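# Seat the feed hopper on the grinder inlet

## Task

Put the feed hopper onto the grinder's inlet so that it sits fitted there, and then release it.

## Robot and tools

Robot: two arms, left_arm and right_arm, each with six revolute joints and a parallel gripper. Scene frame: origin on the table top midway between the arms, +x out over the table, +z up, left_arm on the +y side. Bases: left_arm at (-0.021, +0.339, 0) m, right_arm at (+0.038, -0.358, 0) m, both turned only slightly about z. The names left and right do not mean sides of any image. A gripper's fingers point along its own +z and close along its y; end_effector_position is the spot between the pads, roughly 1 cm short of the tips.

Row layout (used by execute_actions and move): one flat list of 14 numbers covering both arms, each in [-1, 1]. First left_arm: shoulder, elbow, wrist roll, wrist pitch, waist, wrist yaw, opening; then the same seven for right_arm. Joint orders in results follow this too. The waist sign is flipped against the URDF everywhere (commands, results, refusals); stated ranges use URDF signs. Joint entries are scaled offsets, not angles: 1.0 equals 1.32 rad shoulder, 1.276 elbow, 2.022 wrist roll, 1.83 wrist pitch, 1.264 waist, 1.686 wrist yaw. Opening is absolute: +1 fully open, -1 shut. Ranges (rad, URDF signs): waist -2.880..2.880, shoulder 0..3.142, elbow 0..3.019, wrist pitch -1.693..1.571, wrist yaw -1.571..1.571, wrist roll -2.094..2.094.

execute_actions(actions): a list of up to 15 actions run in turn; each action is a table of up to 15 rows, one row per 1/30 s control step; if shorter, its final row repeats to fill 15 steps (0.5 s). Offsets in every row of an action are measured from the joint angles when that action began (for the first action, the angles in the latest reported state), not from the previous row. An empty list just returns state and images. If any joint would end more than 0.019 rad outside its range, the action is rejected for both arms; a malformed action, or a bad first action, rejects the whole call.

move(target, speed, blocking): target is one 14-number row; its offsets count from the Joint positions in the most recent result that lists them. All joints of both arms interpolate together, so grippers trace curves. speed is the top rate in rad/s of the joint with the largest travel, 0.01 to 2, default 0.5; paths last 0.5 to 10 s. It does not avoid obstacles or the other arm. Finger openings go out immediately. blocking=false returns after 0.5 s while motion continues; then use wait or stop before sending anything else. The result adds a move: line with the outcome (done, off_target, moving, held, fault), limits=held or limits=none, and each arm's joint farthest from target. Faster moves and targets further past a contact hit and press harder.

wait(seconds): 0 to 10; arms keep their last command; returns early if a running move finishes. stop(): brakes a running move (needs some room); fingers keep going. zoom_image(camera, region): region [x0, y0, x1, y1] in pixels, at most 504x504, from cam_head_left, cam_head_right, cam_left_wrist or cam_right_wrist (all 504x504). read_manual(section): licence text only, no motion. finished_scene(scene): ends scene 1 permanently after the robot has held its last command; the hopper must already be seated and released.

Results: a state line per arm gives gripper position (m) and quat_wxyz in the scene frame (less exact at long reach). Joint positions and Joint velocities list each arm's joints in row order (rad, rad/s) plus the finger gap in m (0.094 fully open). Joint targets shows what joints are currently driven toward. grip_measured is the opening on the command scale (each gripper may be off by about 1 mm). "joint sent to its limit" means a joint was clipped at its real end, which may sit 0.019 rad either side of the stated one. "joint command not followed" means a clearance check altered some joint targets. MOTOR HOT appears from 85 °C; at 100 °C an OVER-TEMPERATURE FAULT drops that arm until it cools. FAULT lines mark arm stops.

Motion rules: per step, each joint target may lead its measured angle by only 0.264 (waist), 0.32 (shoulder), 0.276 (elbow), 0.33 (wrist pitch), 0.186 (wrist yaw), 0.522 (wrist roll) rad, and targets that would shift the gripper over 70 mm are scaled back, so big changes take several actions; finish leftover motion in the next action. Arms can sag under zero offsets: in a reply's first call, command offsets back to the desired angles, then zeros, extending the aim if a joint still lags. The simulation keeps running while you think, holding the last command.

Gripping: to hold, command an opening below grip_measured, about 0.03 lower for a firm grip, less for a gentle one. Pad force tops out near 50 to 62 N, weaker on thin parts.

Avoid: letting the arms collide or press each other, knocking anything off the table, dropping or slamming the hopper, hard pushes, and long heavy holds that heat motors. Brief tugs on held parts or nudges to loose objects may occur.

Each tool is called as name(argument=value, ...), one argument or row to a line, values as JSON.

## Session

execute_actions(
  actions=[],
)

Scene clock: 0.00 s.
left_arm: end_effector_position=(+0.1633, +0.7804, +0.2376) grip_measured=+1.000 end_effector_quat_wxyz=(-0.148, -0.220, +0.938, +0.223) | right_arm: end_effector_position=(+0.3704, -0.6104, +0.2423) grip_measured=+1.000 end_effector_quat_wxyz=(+0.064, +0.762, +0.634, -0.117)
Joint names: [shoulder, elbow, wrist roll, wrist pitch, waist, wrist yaw]
Joint positions: left_arm=[ 1.515  1.373  0.56  -1.324 -0.957 -0.533  0.094] | right_arm=[ 1.398  1.31   1.206 -1.438  0.583  0.264  0.094]
Joint velocities: left_arm=[-0.005  0.002  0.037 -0.012  0.015 -0.022  0.   ] | right_arm=[-0.005 -0.017  0.037 -0.002  0.015  0.022  0.   ]
Joint targets: left_arm=[1.519 1.396 0.560 -1.323 -0.957 -0.533] | right_arm=[1.397 1.336 1.206 -1.437 0.583 0.264]

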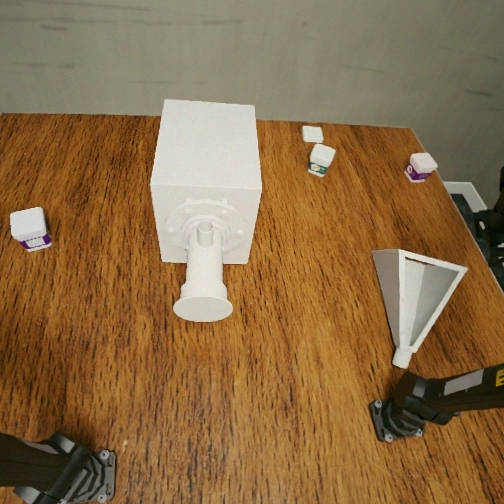

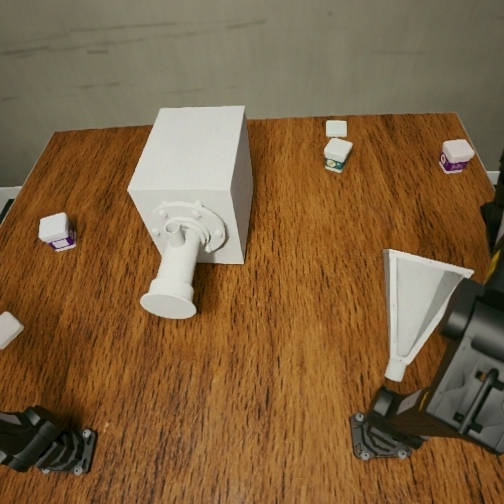

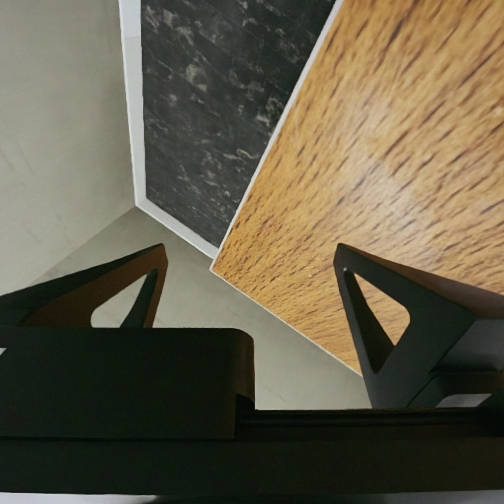

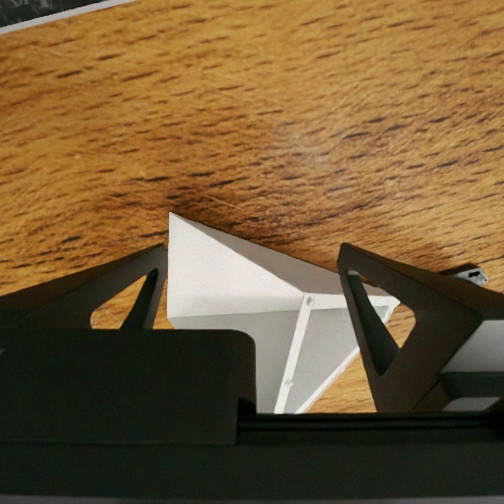

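move(
  target=[-0.58,0.39,-0.49,-0.12,0.85,0.46,0.3,0.05,0.12,-0.58,-0.122,-0.57,-0.053,0],
  speed=0.8,
)

Scene clock: 17.93 s.
left_arm: end_effector_position=(+0.1578, +0.2842, +0.6826) grip_measured=+0.302 end_effector_quat_wxyz=(+0.499, -0.078, +0.832, -0.230) | right_arm: end_effector_position=(+0.4340, -0.3153, +0.2593) grip_measured=+0.003 end_effector_quat_wxyz=(-0.045, -0.075, +0.992, -0.093)
Joint names: [shoulder, elbow, wrist roll, wrist pitch, waist, wrist yaw]
Joint positions: left_arm=[ 0.754  1.863 -0.419 -1.53   0.112  0.24   0.061] | right_arm=[ 1.446  1.41   0.043 -1.647 -0.142  0.176  0.047]
Joint velocities: left_arm=[-0.005 -0.022 -0.007 -0.002  0.015  0.007 -0.002] | right_arm=[-0.005 -0.002 -0.081 -0.012 -0.005 -0.066  0.   ]
Joint targets: left_arm=[0.749 1.871 -0.431 -1.544 0.117 0.243] | right_arm=[1.464 1.464 0.033 -1.661 -0.137 0.175]
move: off_target (right_arm); limits=none; left_arm: farthest joint: the wrist pitch, 0.014 radians from its target (0.220 radians at the start); right_arm: farthest joint: the elbow, 0.053 radians from its target (0.153 radians at the start)

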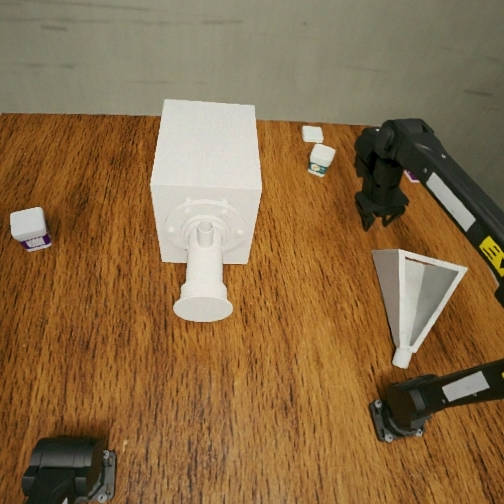

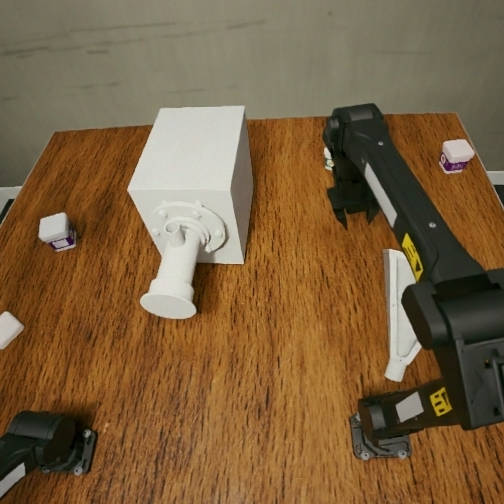

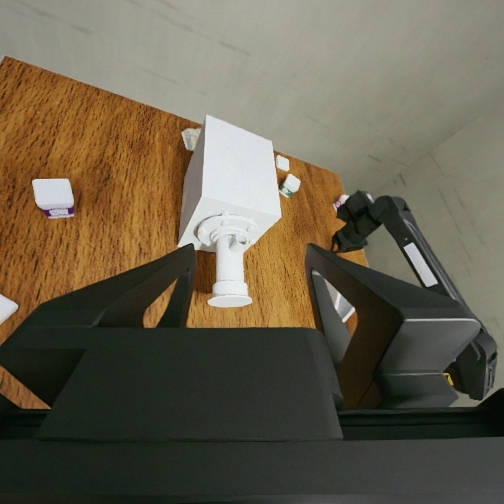

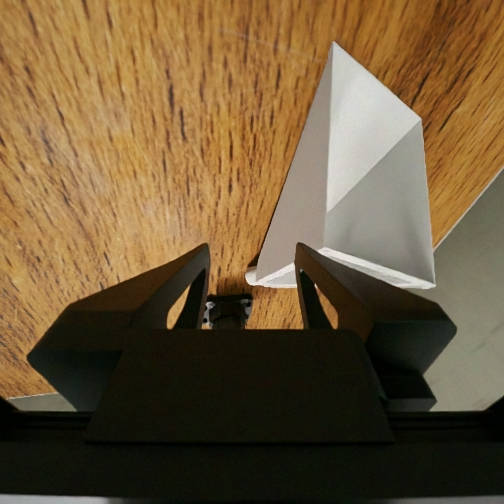

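move(
  target=[0,0.01,0,0,0.4,0,0.3,0,0.02,0,0,0.19,0,0.2],
  speed=0.8,
)

move(
  target=[0,0.01,0,0,0.43,0,0.3,0.058,-0.15,0,0.138,0,0,0.2],
  speed=0.6,
)

Scene clock: 26.50 s.
left_arm: end_effector_position=(+0.1094, +0.2052, +0.6826) grip_measured=+0.302 end_effector_quat_wxyz=(+0.426, +0.131, +0.826, -0.346) | right_arm: end_effector_position=(+0.4327, -0.4107, +0.2593) grip_measured=+0.197 end_effector_quat_wxyz=(-0.056, +0.045, +0.994, -0.087)
Joint names: [shoulder, elbow, wrist roll, wrist pitch, waist, wrist yaw]
Joint positions: left_arm=[ 0.754  1.863 -0.419 -1.53   0.612  0.24   0.061] | right_arm=[ 1.446  1.41   0.042 -1.647  0.098  0.176  0.056]
Joint velocities: left_arm=[-0.005 -0.002  0.066  0.002 -0.005  0.007  0.   ] | right_arm=[-0.015  0.027 -0.022  0.012 -0.005  0.007 -0.001]
Joint targets: left_arm=[0.754 1.876 -0.419 -1.530 0.618 0.240] | right_arm=[1.446 1.436 0.043 -1.647 0.098 0.176]
move: off_target (right_arm); limits=none; left_arm: farthest joint: the elbow, 0.013 radians from its target (0.013 radians at the start); right_arm: farthest joint: the elbow, 0.025 radians from its target (0.025 radians at the start)

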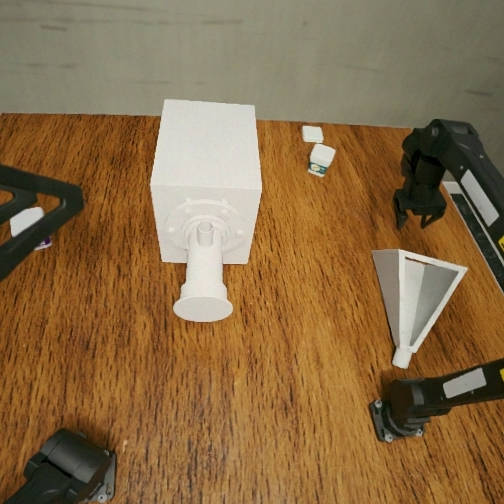

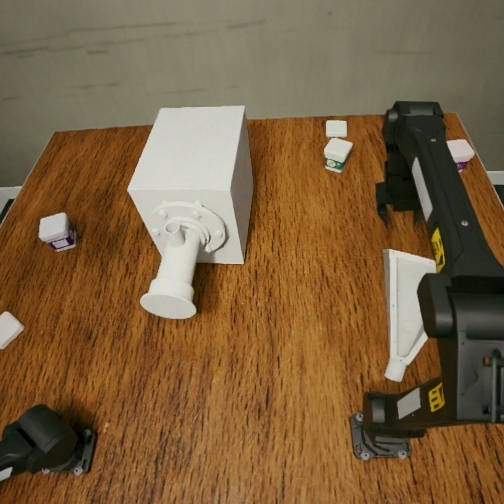

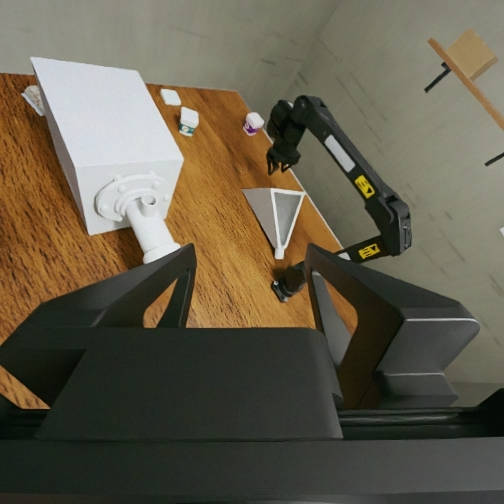

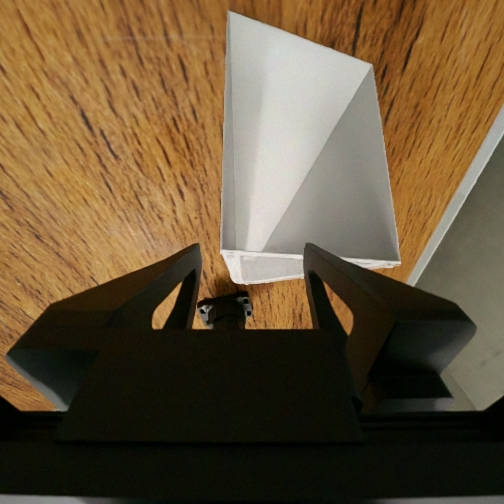

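Scene clock: 27.87 s.
left_arm: end_effector_position=(+0.0223, +0.1574, +0.6826) grip_measured=+0.302 end_effector_quat_wxyz=(+0.319, +0.345, +0.761, -0.447) | right_arm: end_effector_position=(+0.4376, -0.4109, +0.1617) grip_measured=+0.197 end_effector_quat_wxyz=(-0.065, +0.044, +0.993, -0.087)
Joint names: [shoulder, elbow, wrist roll, wrist pitch, waist, wrist yaw]
Joint positions: left_arm=[ 0.754  1.863 -0.419 -1.53   1.15   0.24   0.061] | right_arm=[ 1.512  1.22   0.042 -1.409  0.098  0.176  0.056]
Joint velocities: left_arm=[-0.005 -0.002 -0.066 -0.022  0.024  0.037  0.001] | right_arm=[-0.005 -0.027  0.066  0.022  0.015 -0.037  0.   ]
Joint targets: left_arm=[0.754 1.876 -0.419 -1.530 1.156 0.240] | right_arm=[1.523 1.219 0.042 -1.394 0.098 0.176]
move: done; limits=none; left_arm: farthest joint: the elbow, 0.013 radians from its target (0.013 radians at the start); right_arm: farthest joint: the wrist pitch, 0.014 radians from its target (0.252 radians at the start)

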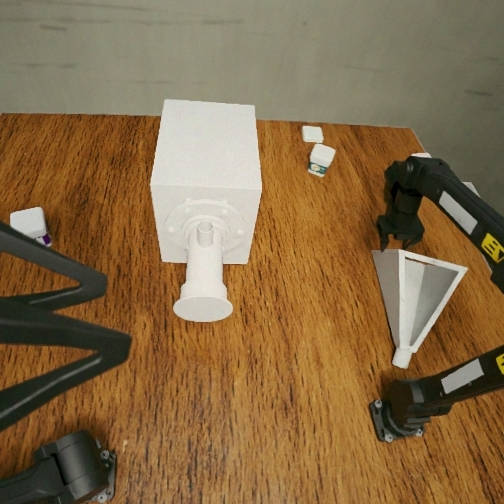

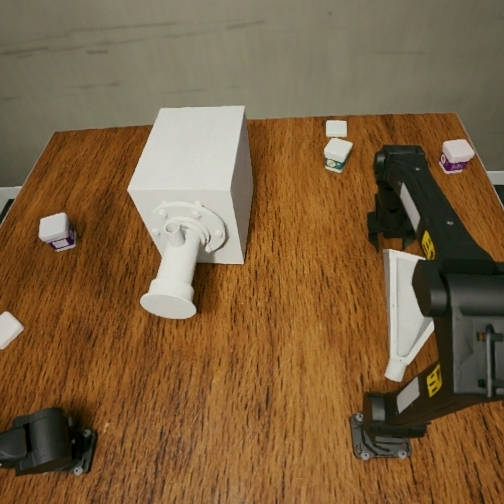

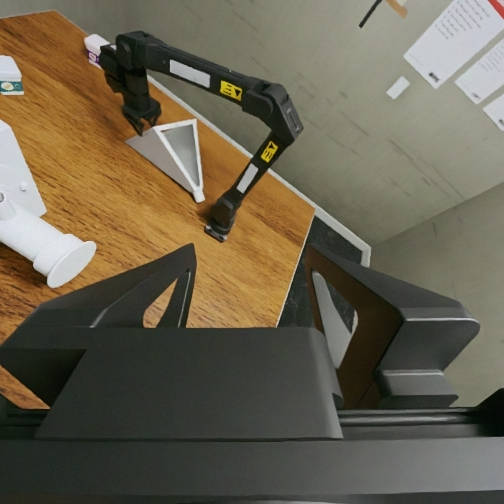

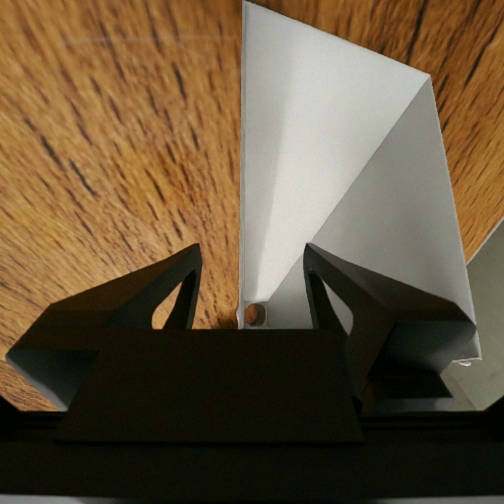

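move(
  target=[0,0.01,0,0,0,0,0.3,0,-0.086,0,0.052,-0.012,0,-0.2],
  speed=0.15,
)

zoom_image(
  camera="cam_left_wrist",
  region=[90,60,230,200],
)

Scene clock: 40.97 s.
left_arm: end_effector_position=(+0.0223, +0.1574, +0.6826) grip_measured=+0.302 end_effector_quat_wxyz=(+0.319, +0.345, +0.761, -0.447) | right_arm: end_effector_position=(+0.4297, -0.4082, +0.1323) grip_measured=-0.197 end_effector_quat_wxyz=(-0.061, +0.041, +0.993, -0.087)
Joint names: [shoulder, elbow, wrist roll, wrist pitch, waist, wrist yaw]
Joint positions: left_arm=[ 0.754  1.863 -0.419 -1.53   1.15   0.24   0.061] | right_arm=[ 1.512  1.139  0.042 -1.32   0.092  0.176  0.038]
Joint velocities: left_arm=[ 0.005  0.002 -0.022 -0.002  0.015  0.007 -0.001] | right_arm=[-0.005  0.002 -0.051 -0.012  0.005 -0.007 -0.   ]
Joint targets: left_arm=[0.754 1.876 -0.419 -1.530 1.150 0.240] | right_arm=[1.512 1.110 0.042 -1.314 0.083 0.175]
move: off_target (right_arm); limits=none; left_arm: farthest joint: the elbow, 0.013 radians from its target (0.013 radians at the start); right_arm: farthest joint: the elbow, 0.029 radians from its target (0.110 radians at the start)

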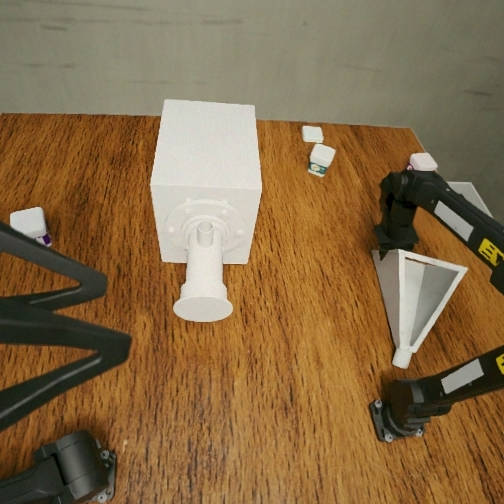

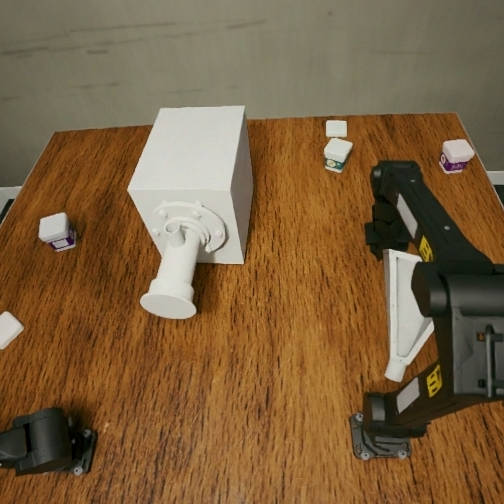

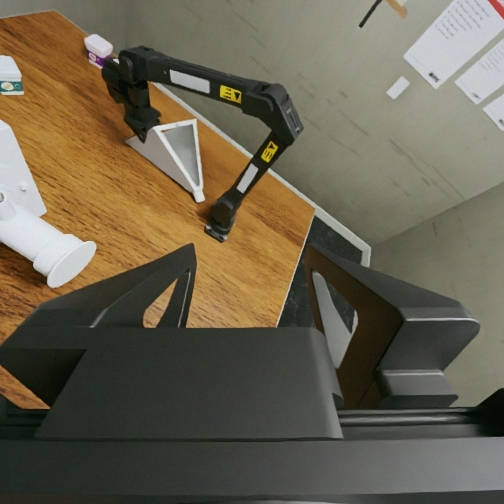

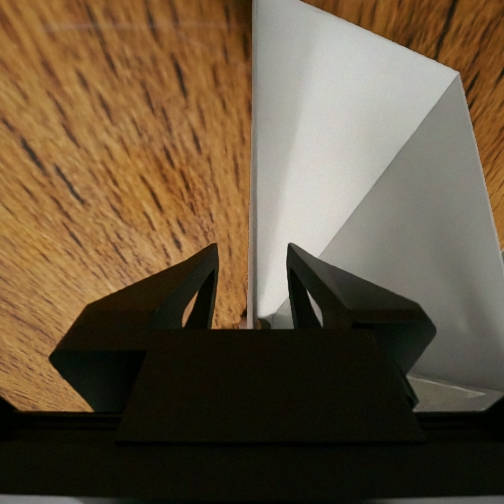

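Region (90, 60, 230, 200) of cam_left_wrist's 504x504 image, scaled by 3.600, with more detail than that image has.

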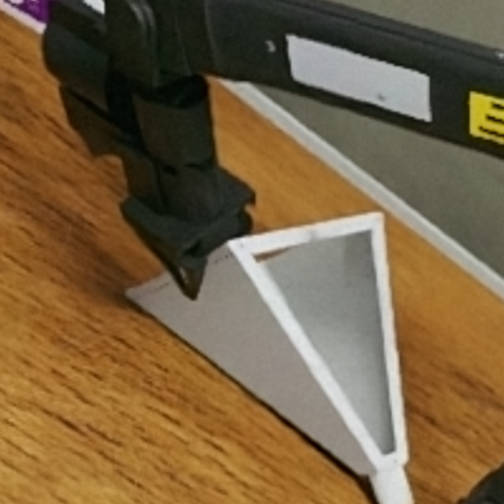

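move(
  target=[0,0.01,0,0,0,0,0.3,0,0.02,0,0,0,0,-1],
)

move(
  target=[0,0.01,0,0,0,0,0.3,-0.62,0.07,-0.2,0.02,0,0.01,-1],
  speed=0.3,
)

Scene clock: 47.63 s.
left_arm: end_effector_position=(+0.0223, +0.1574, +0.6826) grip_measured=+0.302 end_effector_quat_wxyz=(+0.319, +0.345, +0.761, -0.447) | right_arm: end_effector_position=(+0.4297, -0.4087, +0.1324) grip_measured=-0.974 end_effector_quat_wxyz=(-0.061, +0.041, +0.993, -0.089)
Joint names: [shoulder, elbow, wrist roll, wrist pitch, waist, wrist yaw]
Joint positions: left_arm=[ 0.754  1.863 -0.419 -1.53   1.15   0.24   0.061] | right_arm=[ 1.512  1.139  0.042 -1.32   0.092  0.178  0.001]
Joint velocities: left_arm=[ 0.015 -0.017 -0.051  0.002 -0.005 -0.007 -0.   ] | right_arm=[-0.005  0.007 -0.007 -0.007  0.024  0.051 -0.   ]
Joint targets: left_arm=[0.754 1.876 -0.419 -1.530 1.150 0.240] | right_arm=[1.512 1.165 0.042 -1.320 0.092 0.176]
move: off_target (right_arm); limits=none; left_arm: farthest joint: the elbow, 0.013 radians from its target (0.013 radians at the start); right_arm: farthest joint: the elbow, 0.025 radians from its target (0.025 radians at the start)

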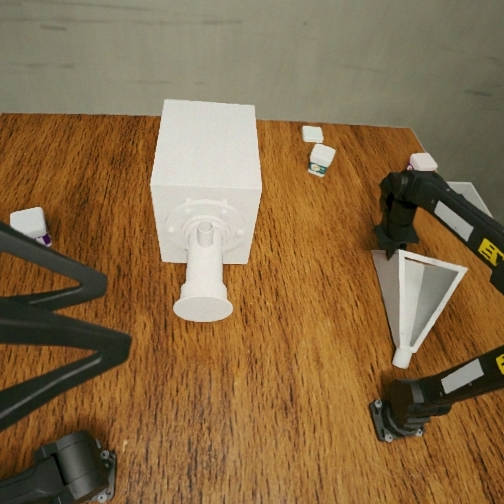

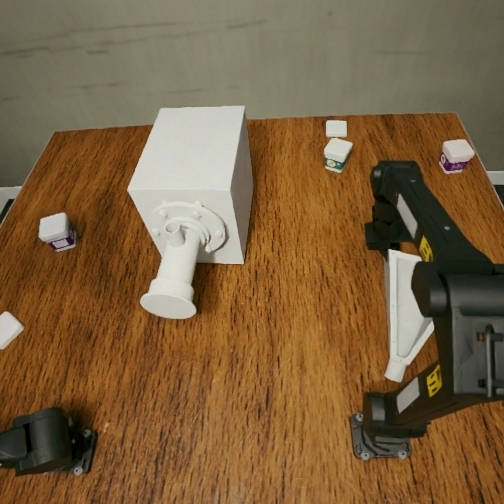

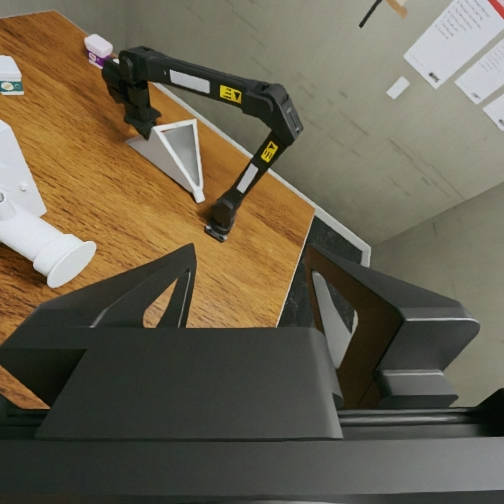

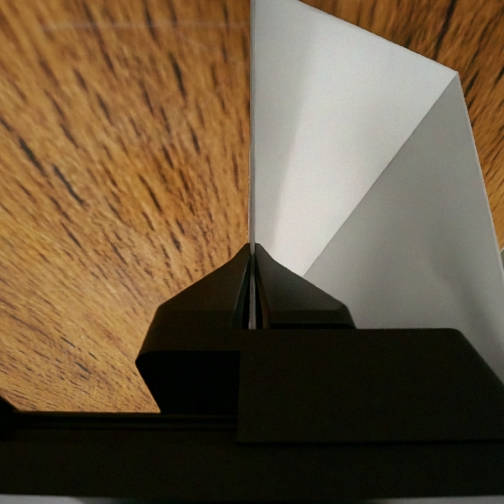

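Scene clock: 50.83 s.
left_arm: end_effector_position=(+0.0223, +0.1574, +0.6826) grip_measured=+0.302 end_effector_quat_wxyz=(+0.319, +0.345, +0.761, -0.447) | right_arm: end_effector_position=(+0.3209, -0.4015, +0.3895) grip_measured=-0.974 end_effector_quat_wxyz=(+0.304, -0.090, +0.939, -0.135)
Joint names: [shoulder, elbow, wrist roll, wrist pitch, waist, wrist yaw]
Joint positions: left_arm=[ 0.754  1.863 -0.419 -1.53   1.15   0.24   0.061] | right_arm=[ 0.725  1.126 -0.3   -1.311  0.092  0.169  0.001]
Joint velocities: left_arm=[-0.015 -0.012 -0.007 -0.002  0.005 -0.022 -0.001] | right_arm=[-0.005  0.002 -0.066 -0.002  0.005  0.022 -0.   ]
Joint targets: left_arm=[0.754 1.876 -0.419 -1.530 1.150 0.240] | right_arm=[0.693 1.229 -0.362 -1.284 0.092 0.195]
move: off_target (right_arm); limits=none; left_arm: farthest joint: the elbow, 0.013 radians from its target (0.013 radians at the start); right_arm: farthest joint: the elbow, 0.102 radians from its target (0.089 radians at the start)

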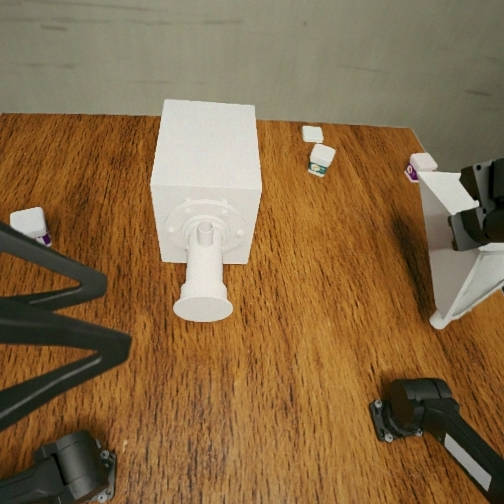

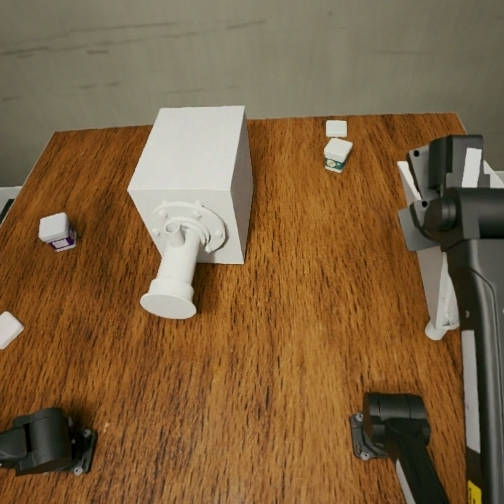

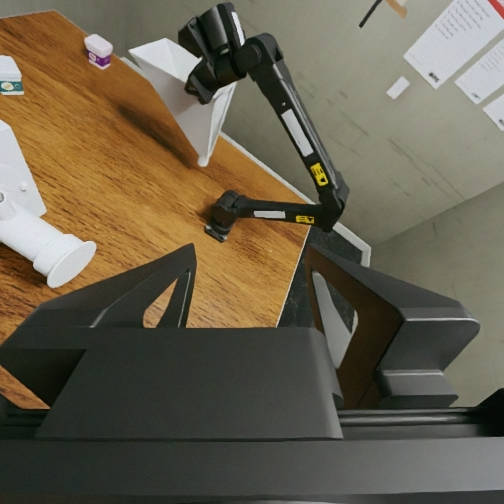

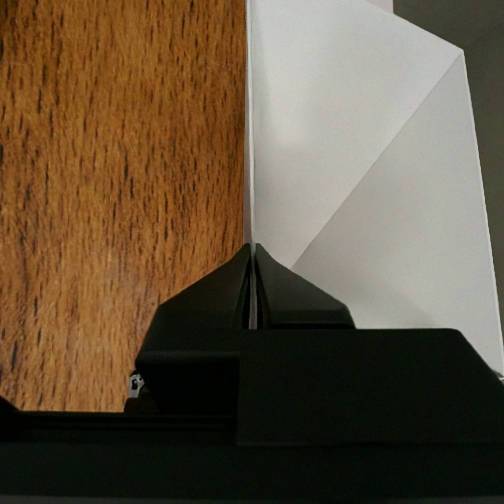

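move(
  target=[0,0.01,0.055,0,0.045,-0.036,0.3,0.05,0.4,-0.04,-0.11,-0.7,0.02,-1],
  speed=0.35,
)

move(
  target=[0,0.01,0,0,0,0,0.3,0.03,0.12,-0.04,0.03,-0.9,0.018,-1],
  speed=0.4,
)

Scene clock: 63.47 s.
left_arm: end_effector_position=(+0.0234, +0.1577, +0.6817) grip_measured=+0.302 end_effector_quat_wxyz=(+0.348, +0.387, +0.743, -0.422) | right_arm: end_effector_position=(+0.2440, -0.1807, +0.5137) grip_measured=-0.974 end_effector_quat_wxyz=(+0.359, -0.477, +0.802, +0.008)
Joint names: [shoulder, elbow, wrist roll, wrist pitch, waist, wrist yaw]
Joint positions: left_arm=[ 0.754  1.863 -0.319 -1.53   1.196  0.183  0.061] | right_arm=[ 0.824  1.512 -0.316 -1.541 -0.782  0.176  0.001]
Joint velocities: left_arm=[-0.005  0.022 -0.066 -0.002  0.005  0.022  0.   ] | right_arm=[-0.005 -0.012 -0.022  0.002  0.005 -0.022 -0.001]
Joint targets: left_arm=[0.754 1.876 -0.308 -1.530 1.207 0.179] | right_arm=[0.791 1.637 -0.381 -1.512 -0.792 0.203]
move: off_target (right_arm); limits=none; left_arm: farthest joint: the elbow, 0.013 radians from its target (0.013 radians at the start); right_arm: farthest joint: the elbow, 0.125 radians from its target (0.510 radians at the start)

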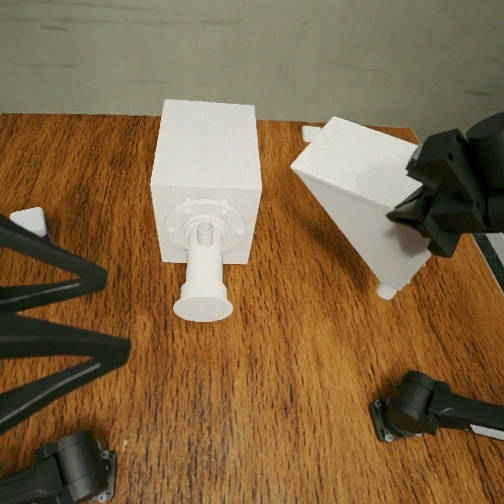

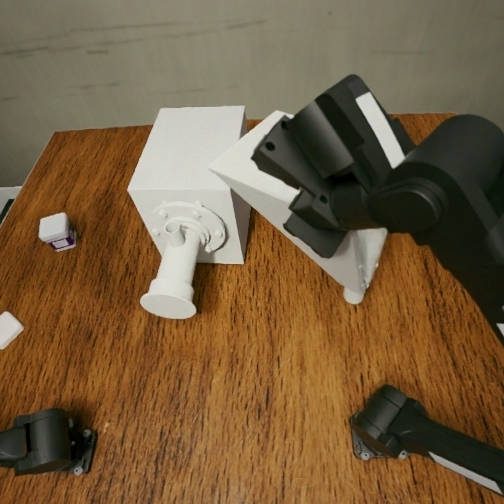

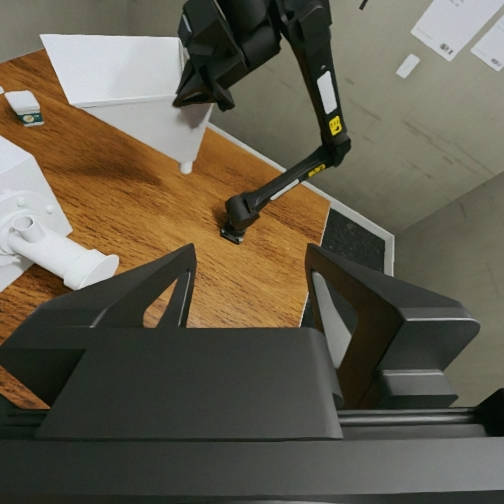

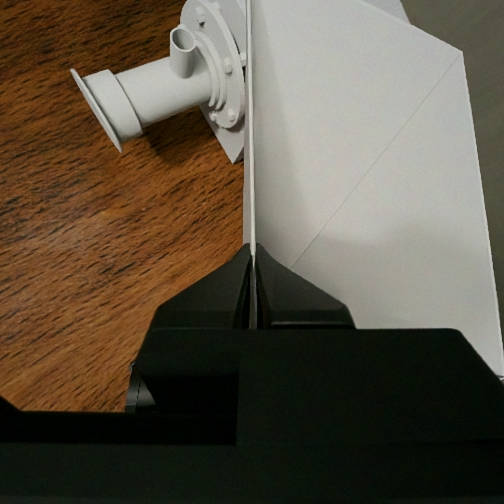

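Scene clock: 66.83 s.
left_arm: end_effector_position=(+0.0234, +0.1577, +0.6817) grip_measured=+0.302 end_effector_quat_wxyz=(+0.348, +0.387, +0.743, -0.422) | right_arm: end_effector_position=(-0.0424, -0.0786, +0.5074) grip_measured=-0.974 end_effector_quat_wxyz=(-0.285, +0.846, -0.413, -0.178)
Joint names: [shoulder, elbow, wrist roll, wrist pitch, waist, wrist yaw]
Joint positions: left_arm=[ 0.754  1.863 -0.319 -1.53   1.196  0.183  0.061] | right_arm=[ 0.886  1.538 -0.335 -1.557 -1.918  0.179  0.001]
Joint velocities: left_arm=[-0.015 -0.027 -0.007 -0.007  0.005 -0.051 -0.001] | right_arm=[-0.015  0.002  0.007  0.007  0.005  0.022 -0.   ]
Joint targets: left_arm=[0.754 1.876 -0.319 -1.530 1.196 0.183] | right_arm=[0.864 1.665 -0.397 -1.486 -1.920 0.206]
move: off_target (right_arm); limits=none; left_arm: farthest joint: the elbow, 0.013 radians from its target (0.013 radians at the start); right_arm: farthest joint: the elbow, 0.127 radians from its target (0.153 radians at the start)

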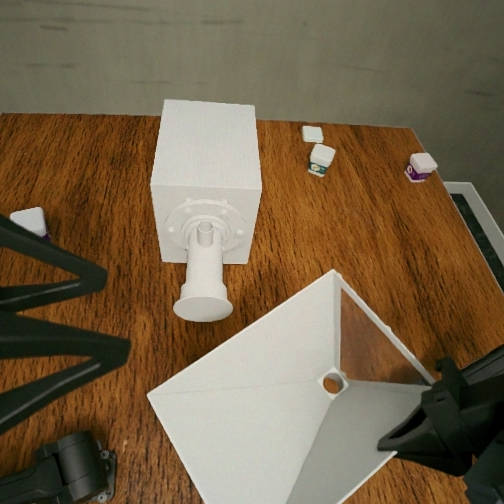

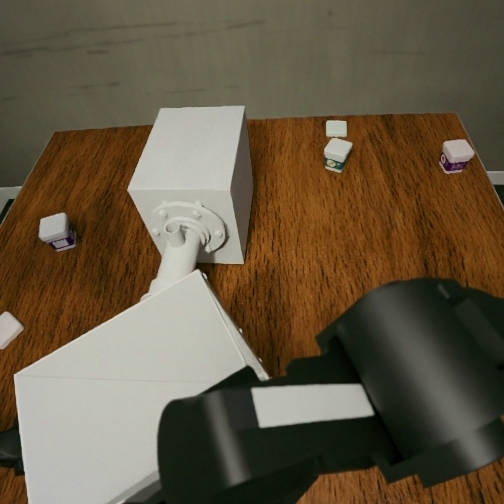

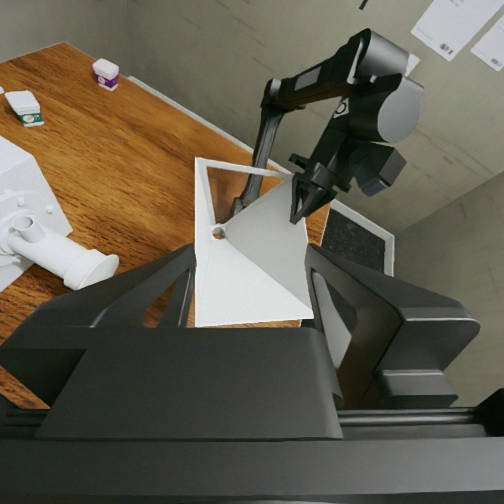

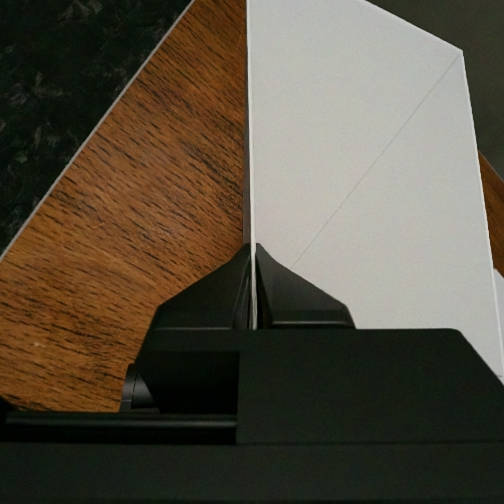

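execute_actions(
  actions=[
    [[0.06,0.01,0,-0.03,0,0,0.5,-0.025,0.07,-0.025,0.025,0,0.012,-1]],
    [[0.065,0.01,0,0,0,0,0.5,-0.025,0.07,-0.025,0.025,0,0.012,-1]],
    [[0.065,-0.05,0,0,0,0,0.5,-0.025,0.07,-0.025,0.025,0,0.012,-1]],
    [[0,-0.06,0,0,0,0,0.5,-0.025,0.07,-0.025,0.025,0,0.012,-1]],
    [[0,0.015,0,0,0,0,0.5,-0.025,0.07,-0.025,0.025,0,0.012,-1]],
  ],
)

Scene clock: 78.97 s.
left_arm: end_effector_position=(+0.0909, +0.0022, +0.5346) grip_measured=+0.498 end_effector_quat_wxyz=(+0.177, +0.412, +0.849, -0.279) | right_arm: end_effector_position=(-0.0454, -0.0795, +0.5070) grip_measured=-0.974 end_effector_quat_wxyz=(-0.279, +0.848, -0.411, -0.184)
Joint names: [shoulder, elbow, wrist roll, wrist pitch, waist, wrist yaw]
Joint positions: left_arm=[ 1.078  1.729 -0.319 -1.569  1.196  0.183  0.07 ] | right_arm=[ 0.886  1.538 -0.335 -1.557 -1.918  0.16   0.001]
Joint velocities: left_arm=[-0.015 -0.002 -0.037  0.002  0.015 -0.022 -0.   ] | right_arm=[-0.005 -0.007 -0.037  0.007 -0.005 -0.037 -0.   ]
Joint targets: left_arm=[1.078 1.748 -0.319 -1.569 1.196 0.183] | right_arm=[0.853 1.628 -0.386 -1.512 -1.918 0.184]

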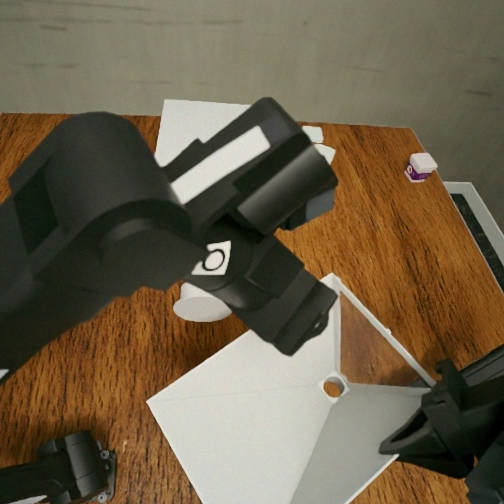

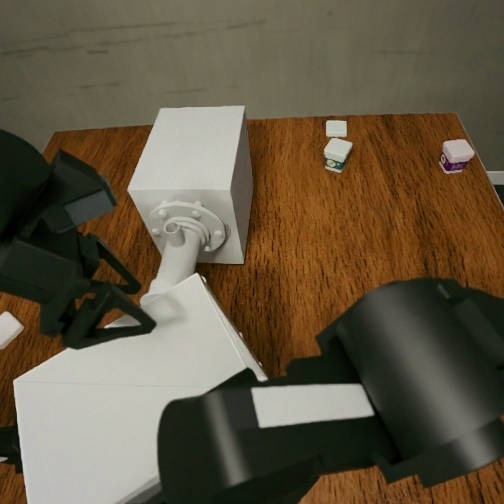

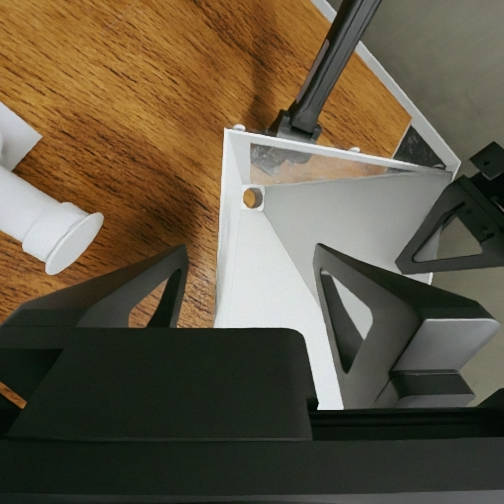

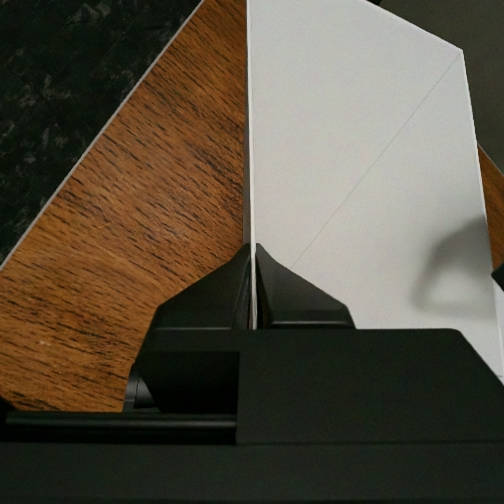

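execute_actions(
  actions=[
    [[-0.04,-0.062,0,0.037,-0.015,0,0.4,-0.025,0.07,-0.025,0.025,0,0.016,-1]],
    [[-0.035,-0.062,0,0.037,0,0,0.3,-0.025,0.07,-0.025,0.025,0,0.016,-1]],
    [[-0.035,-0.062,0,0.037,0,0,0.2,-0.025,0.07,-0.025,0.025,0,0.016,-1]],
    [[0,0.015,0,0,0,0,-0.5,-0.025,0.07,-0.025,0.025,0,0.016,-1]],
  ],
)

Scene clock: 88.30 s.
left_arm: end_effector_position=(+0.0869, +0.0188, +0.4914) grip_measured=-0.498 end_effector_quat_wxyz=(+0.195, +0.407, +0.843, -0.292) | right_arm: end_effector_position=(-0.0454, -0.0795, +0.5070) grip_measured=-0.974 end_effector_quat_wxyz=(-0.279, +0.848, -0.411, -0.184)
Joint names: [shoulder, elbow, wrist roll, wrist pitch, waist, wrist yaw]
Joint positions: left_arm=[ 0.945  1.497 -0.319 -1.424  1.187  0.183  0.024] | right_arm=[ 0.886  1.538 -0.335 -1.557 -1.918  0.16   0.001]
Joint velocities: left_arm=[ 0.005  0.002 -0.037  0.002 -0.005  0.007 -0.001] | right_arm=[-0.024  0.012 -0.007 -0.012  0.005  0.051  0.   ]
Joint targets: left_arm=[0.945 1.516 -0.319 -1.424 1.187 0.183] | right_arm=[0.853 1.628 -0.386 -1.512 -1.918 0.187]

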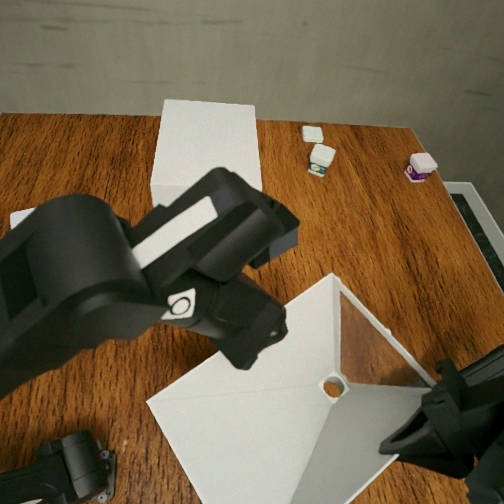

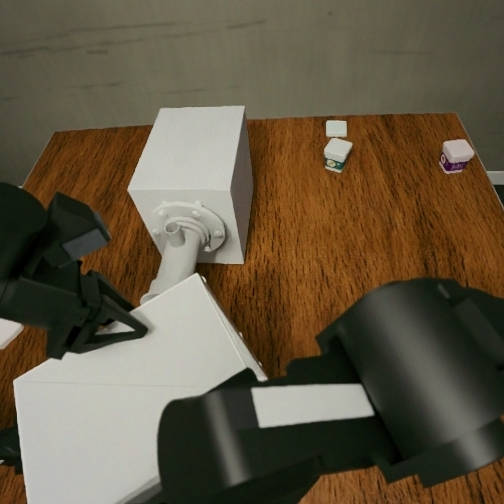

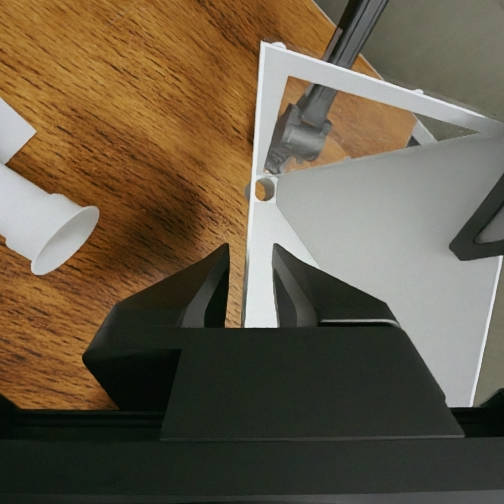

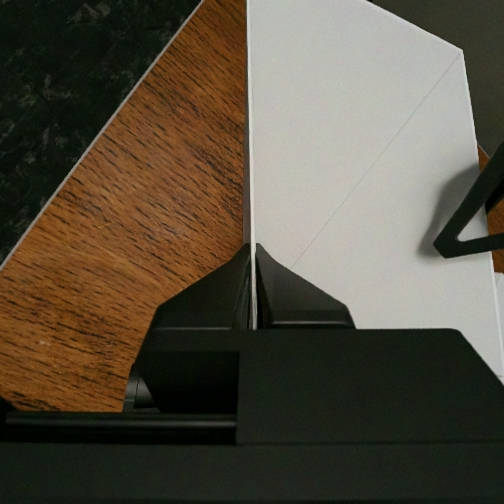

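execute_actions(
  actions=[
    [[0.028,0.015,0.03,0,0,0.015,-0.5,-0.025,0.07,-0.025,0.025,0,0.016,-1]],
    [[0,0.015,0,0,0,0,-1,-0.025,0.07,-0.025,0.025,0,0.016,-1]],
    [[-0.015,0.045,-0.015,0.012,0,0.008,-1,-0.012,0.045,-0.012,0.012,0,0.008,-1]],
    [[-0.03,0.07,-0.027,0.022,0,0.015,-1,0,0.02,0,0,0,0,-1]],
    [[-0.03,0.07,-0.027,0.022,0,0.015,-1,0,0.02,0,0,0,0,-0.4]],
    [[-0.03,0.07,-0.027,0.022,0,0.015,-1,-0.05,0.09,0,0,0,0,-0.4]],
    [[-0.03,0.07,-0.027,0.022,0,0.015,-1,-0.1,0.09,0,0,0,0,-0.4]],
    [[-0.03,0.07,-0.027,0.022,0,0.015,-1,-0.12,0.02,0,0,0,0,-0.4]],
  ],
)

Scene clock: 102.83 s.
left_arm: end_effector_position=(+0.0862, +0.0076, +0.4834) grip_measured=-0.988 end_effector_quat_wxyz=(+0.182, +0.433, +0.834, -0.290) | right_arm: end_effector_position=(+0.0410, -0.3000, +0.6622) grip_measured=-0.403 end_effector_quat_wxyz=(-0.457, +0.706, -0.364, -0.401)
Joint names: [shoulder, elbow, wrist roll, wrist pitch, waist, wrist yaw]
Joint positions: left_arm=[ 0.975  1.498 -0.269 -1.423  1.186  0.216  0.001] | right_arm=[ 0.459  1.753 -0.337 -1.561 -1.919  0.139  0.028]
Joint velocities: left_arm=[-0.005 -0.002 -0.022  0.007  0.015 -0.022  0.   ] | right_arm=[ 0.122 -0.002  0.11   0.002 -0.005 -0.007 -0.   ]
Joint targets: left_arm=[0.935 1.587 -0.324 -1.383 1.186 0.241] | right_arm=[0.488 1.753 -0.337 -1.561 -1.919 0.139]

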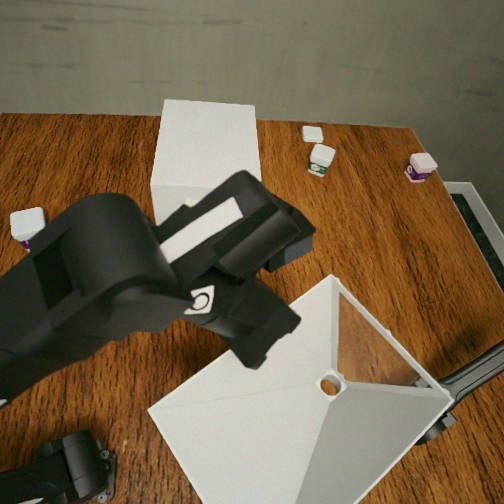

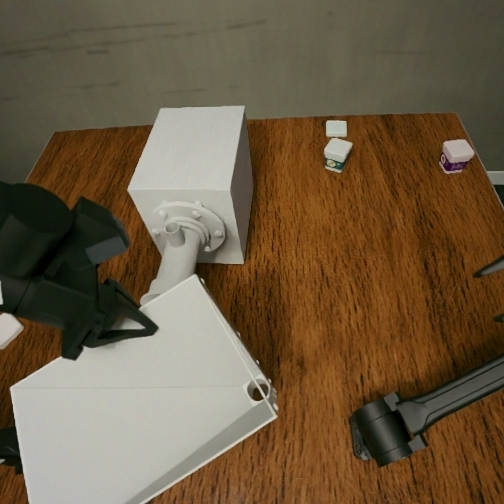

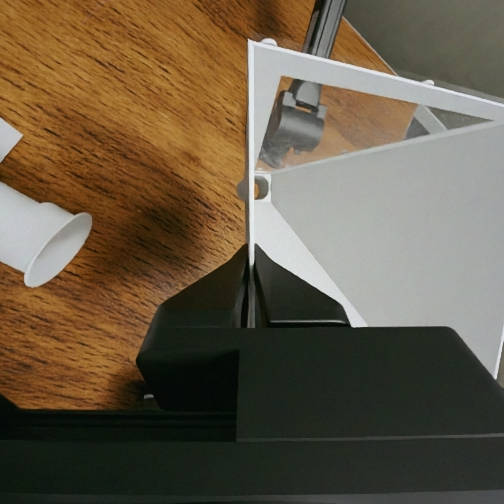

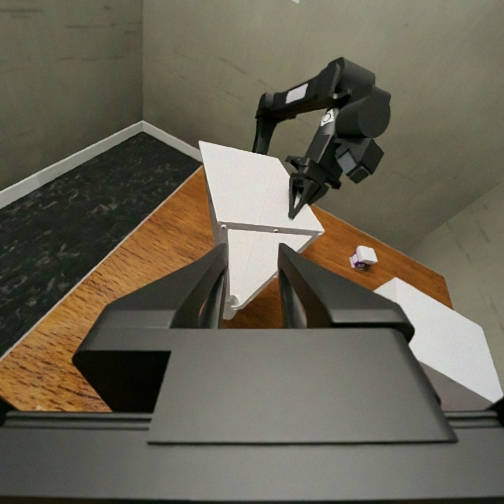

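move(
  target=[0.03,0.55,-0.035,-0.13,0,0.012,-1,0,0,0.17,0.3,0.87,-0.082,1],
  speed=0.35,
)

Scene clock: 113.23 s.
left_arm: end_effector_position=(+0.0713, +0.0472, +0.6536) grip_measured=-0.988 end_effector_quat_wxyz=(+0.261, +0.434, +0.794, -0.337) | right_arm: end_effector_position=(+0.0807, -0.3095, +0.7884) grip_measured=+1.000 end_effector_quat_wxyz=(+0.716, -0.258, +0.560, +0.328)
Joint names: [shoulder, elbow, wrist roll, wrist pitch, waist, wrist yaw]
Joint positions: left_arm=[ 1.081  2.048 -0.243 -1.675  1.186  0.201  0.001] | right_arm=[ 0.473  1.753 -0.003 -1.038 -0.825  0.004  0.094]
Joint velocities: left_arm=[-0.015 -0.007 -0.007 -0.002 -0.005 -0.066 -0.001] | right_arm=[ 0.005 -0.002  0.007  0.022  0.005 -0.066  0.   ]
Joint targets: left_arm=[1.033 2.156 -0.312 -1.665 1.186 0.226] | right_arm=[0.459 1.753 0.007 -1.012 -0.819 0.001]
move: off_target (left_arm, right_arm); limits=none; left_arm: farthest joint: the elbow, 0.152 radians from its target (0.702 radians at the start); right_arm: farthest joint: the wrist pitch, 0.026 radians from its target (0.549 radians at the start)

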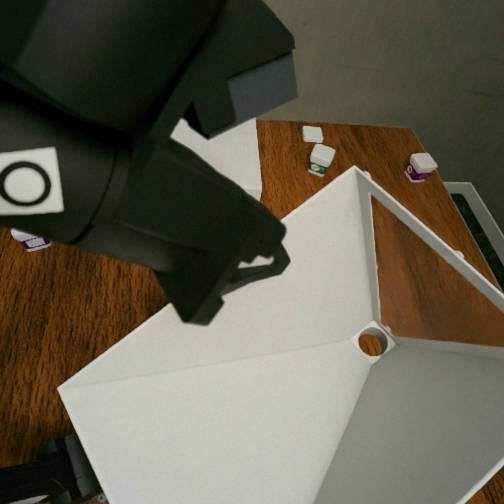

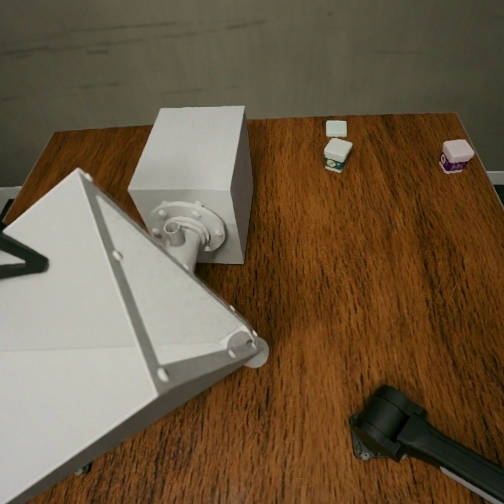

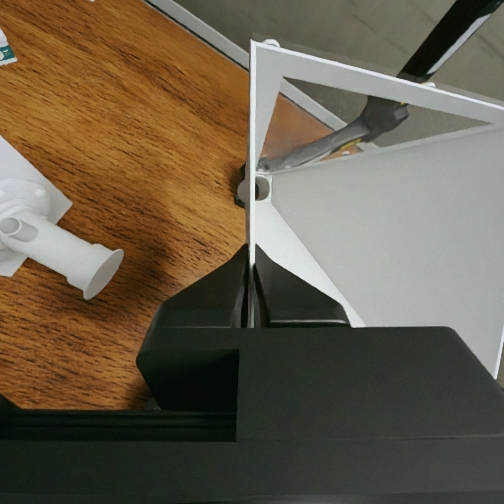

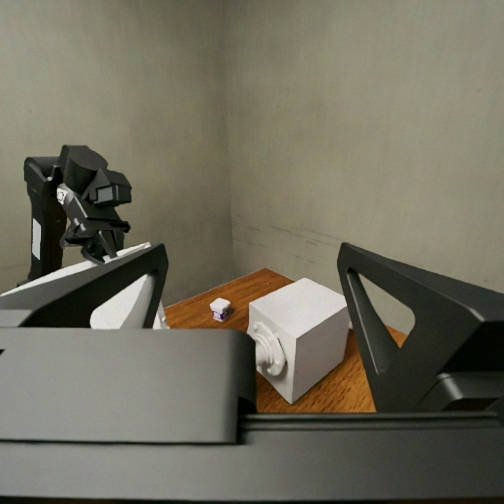

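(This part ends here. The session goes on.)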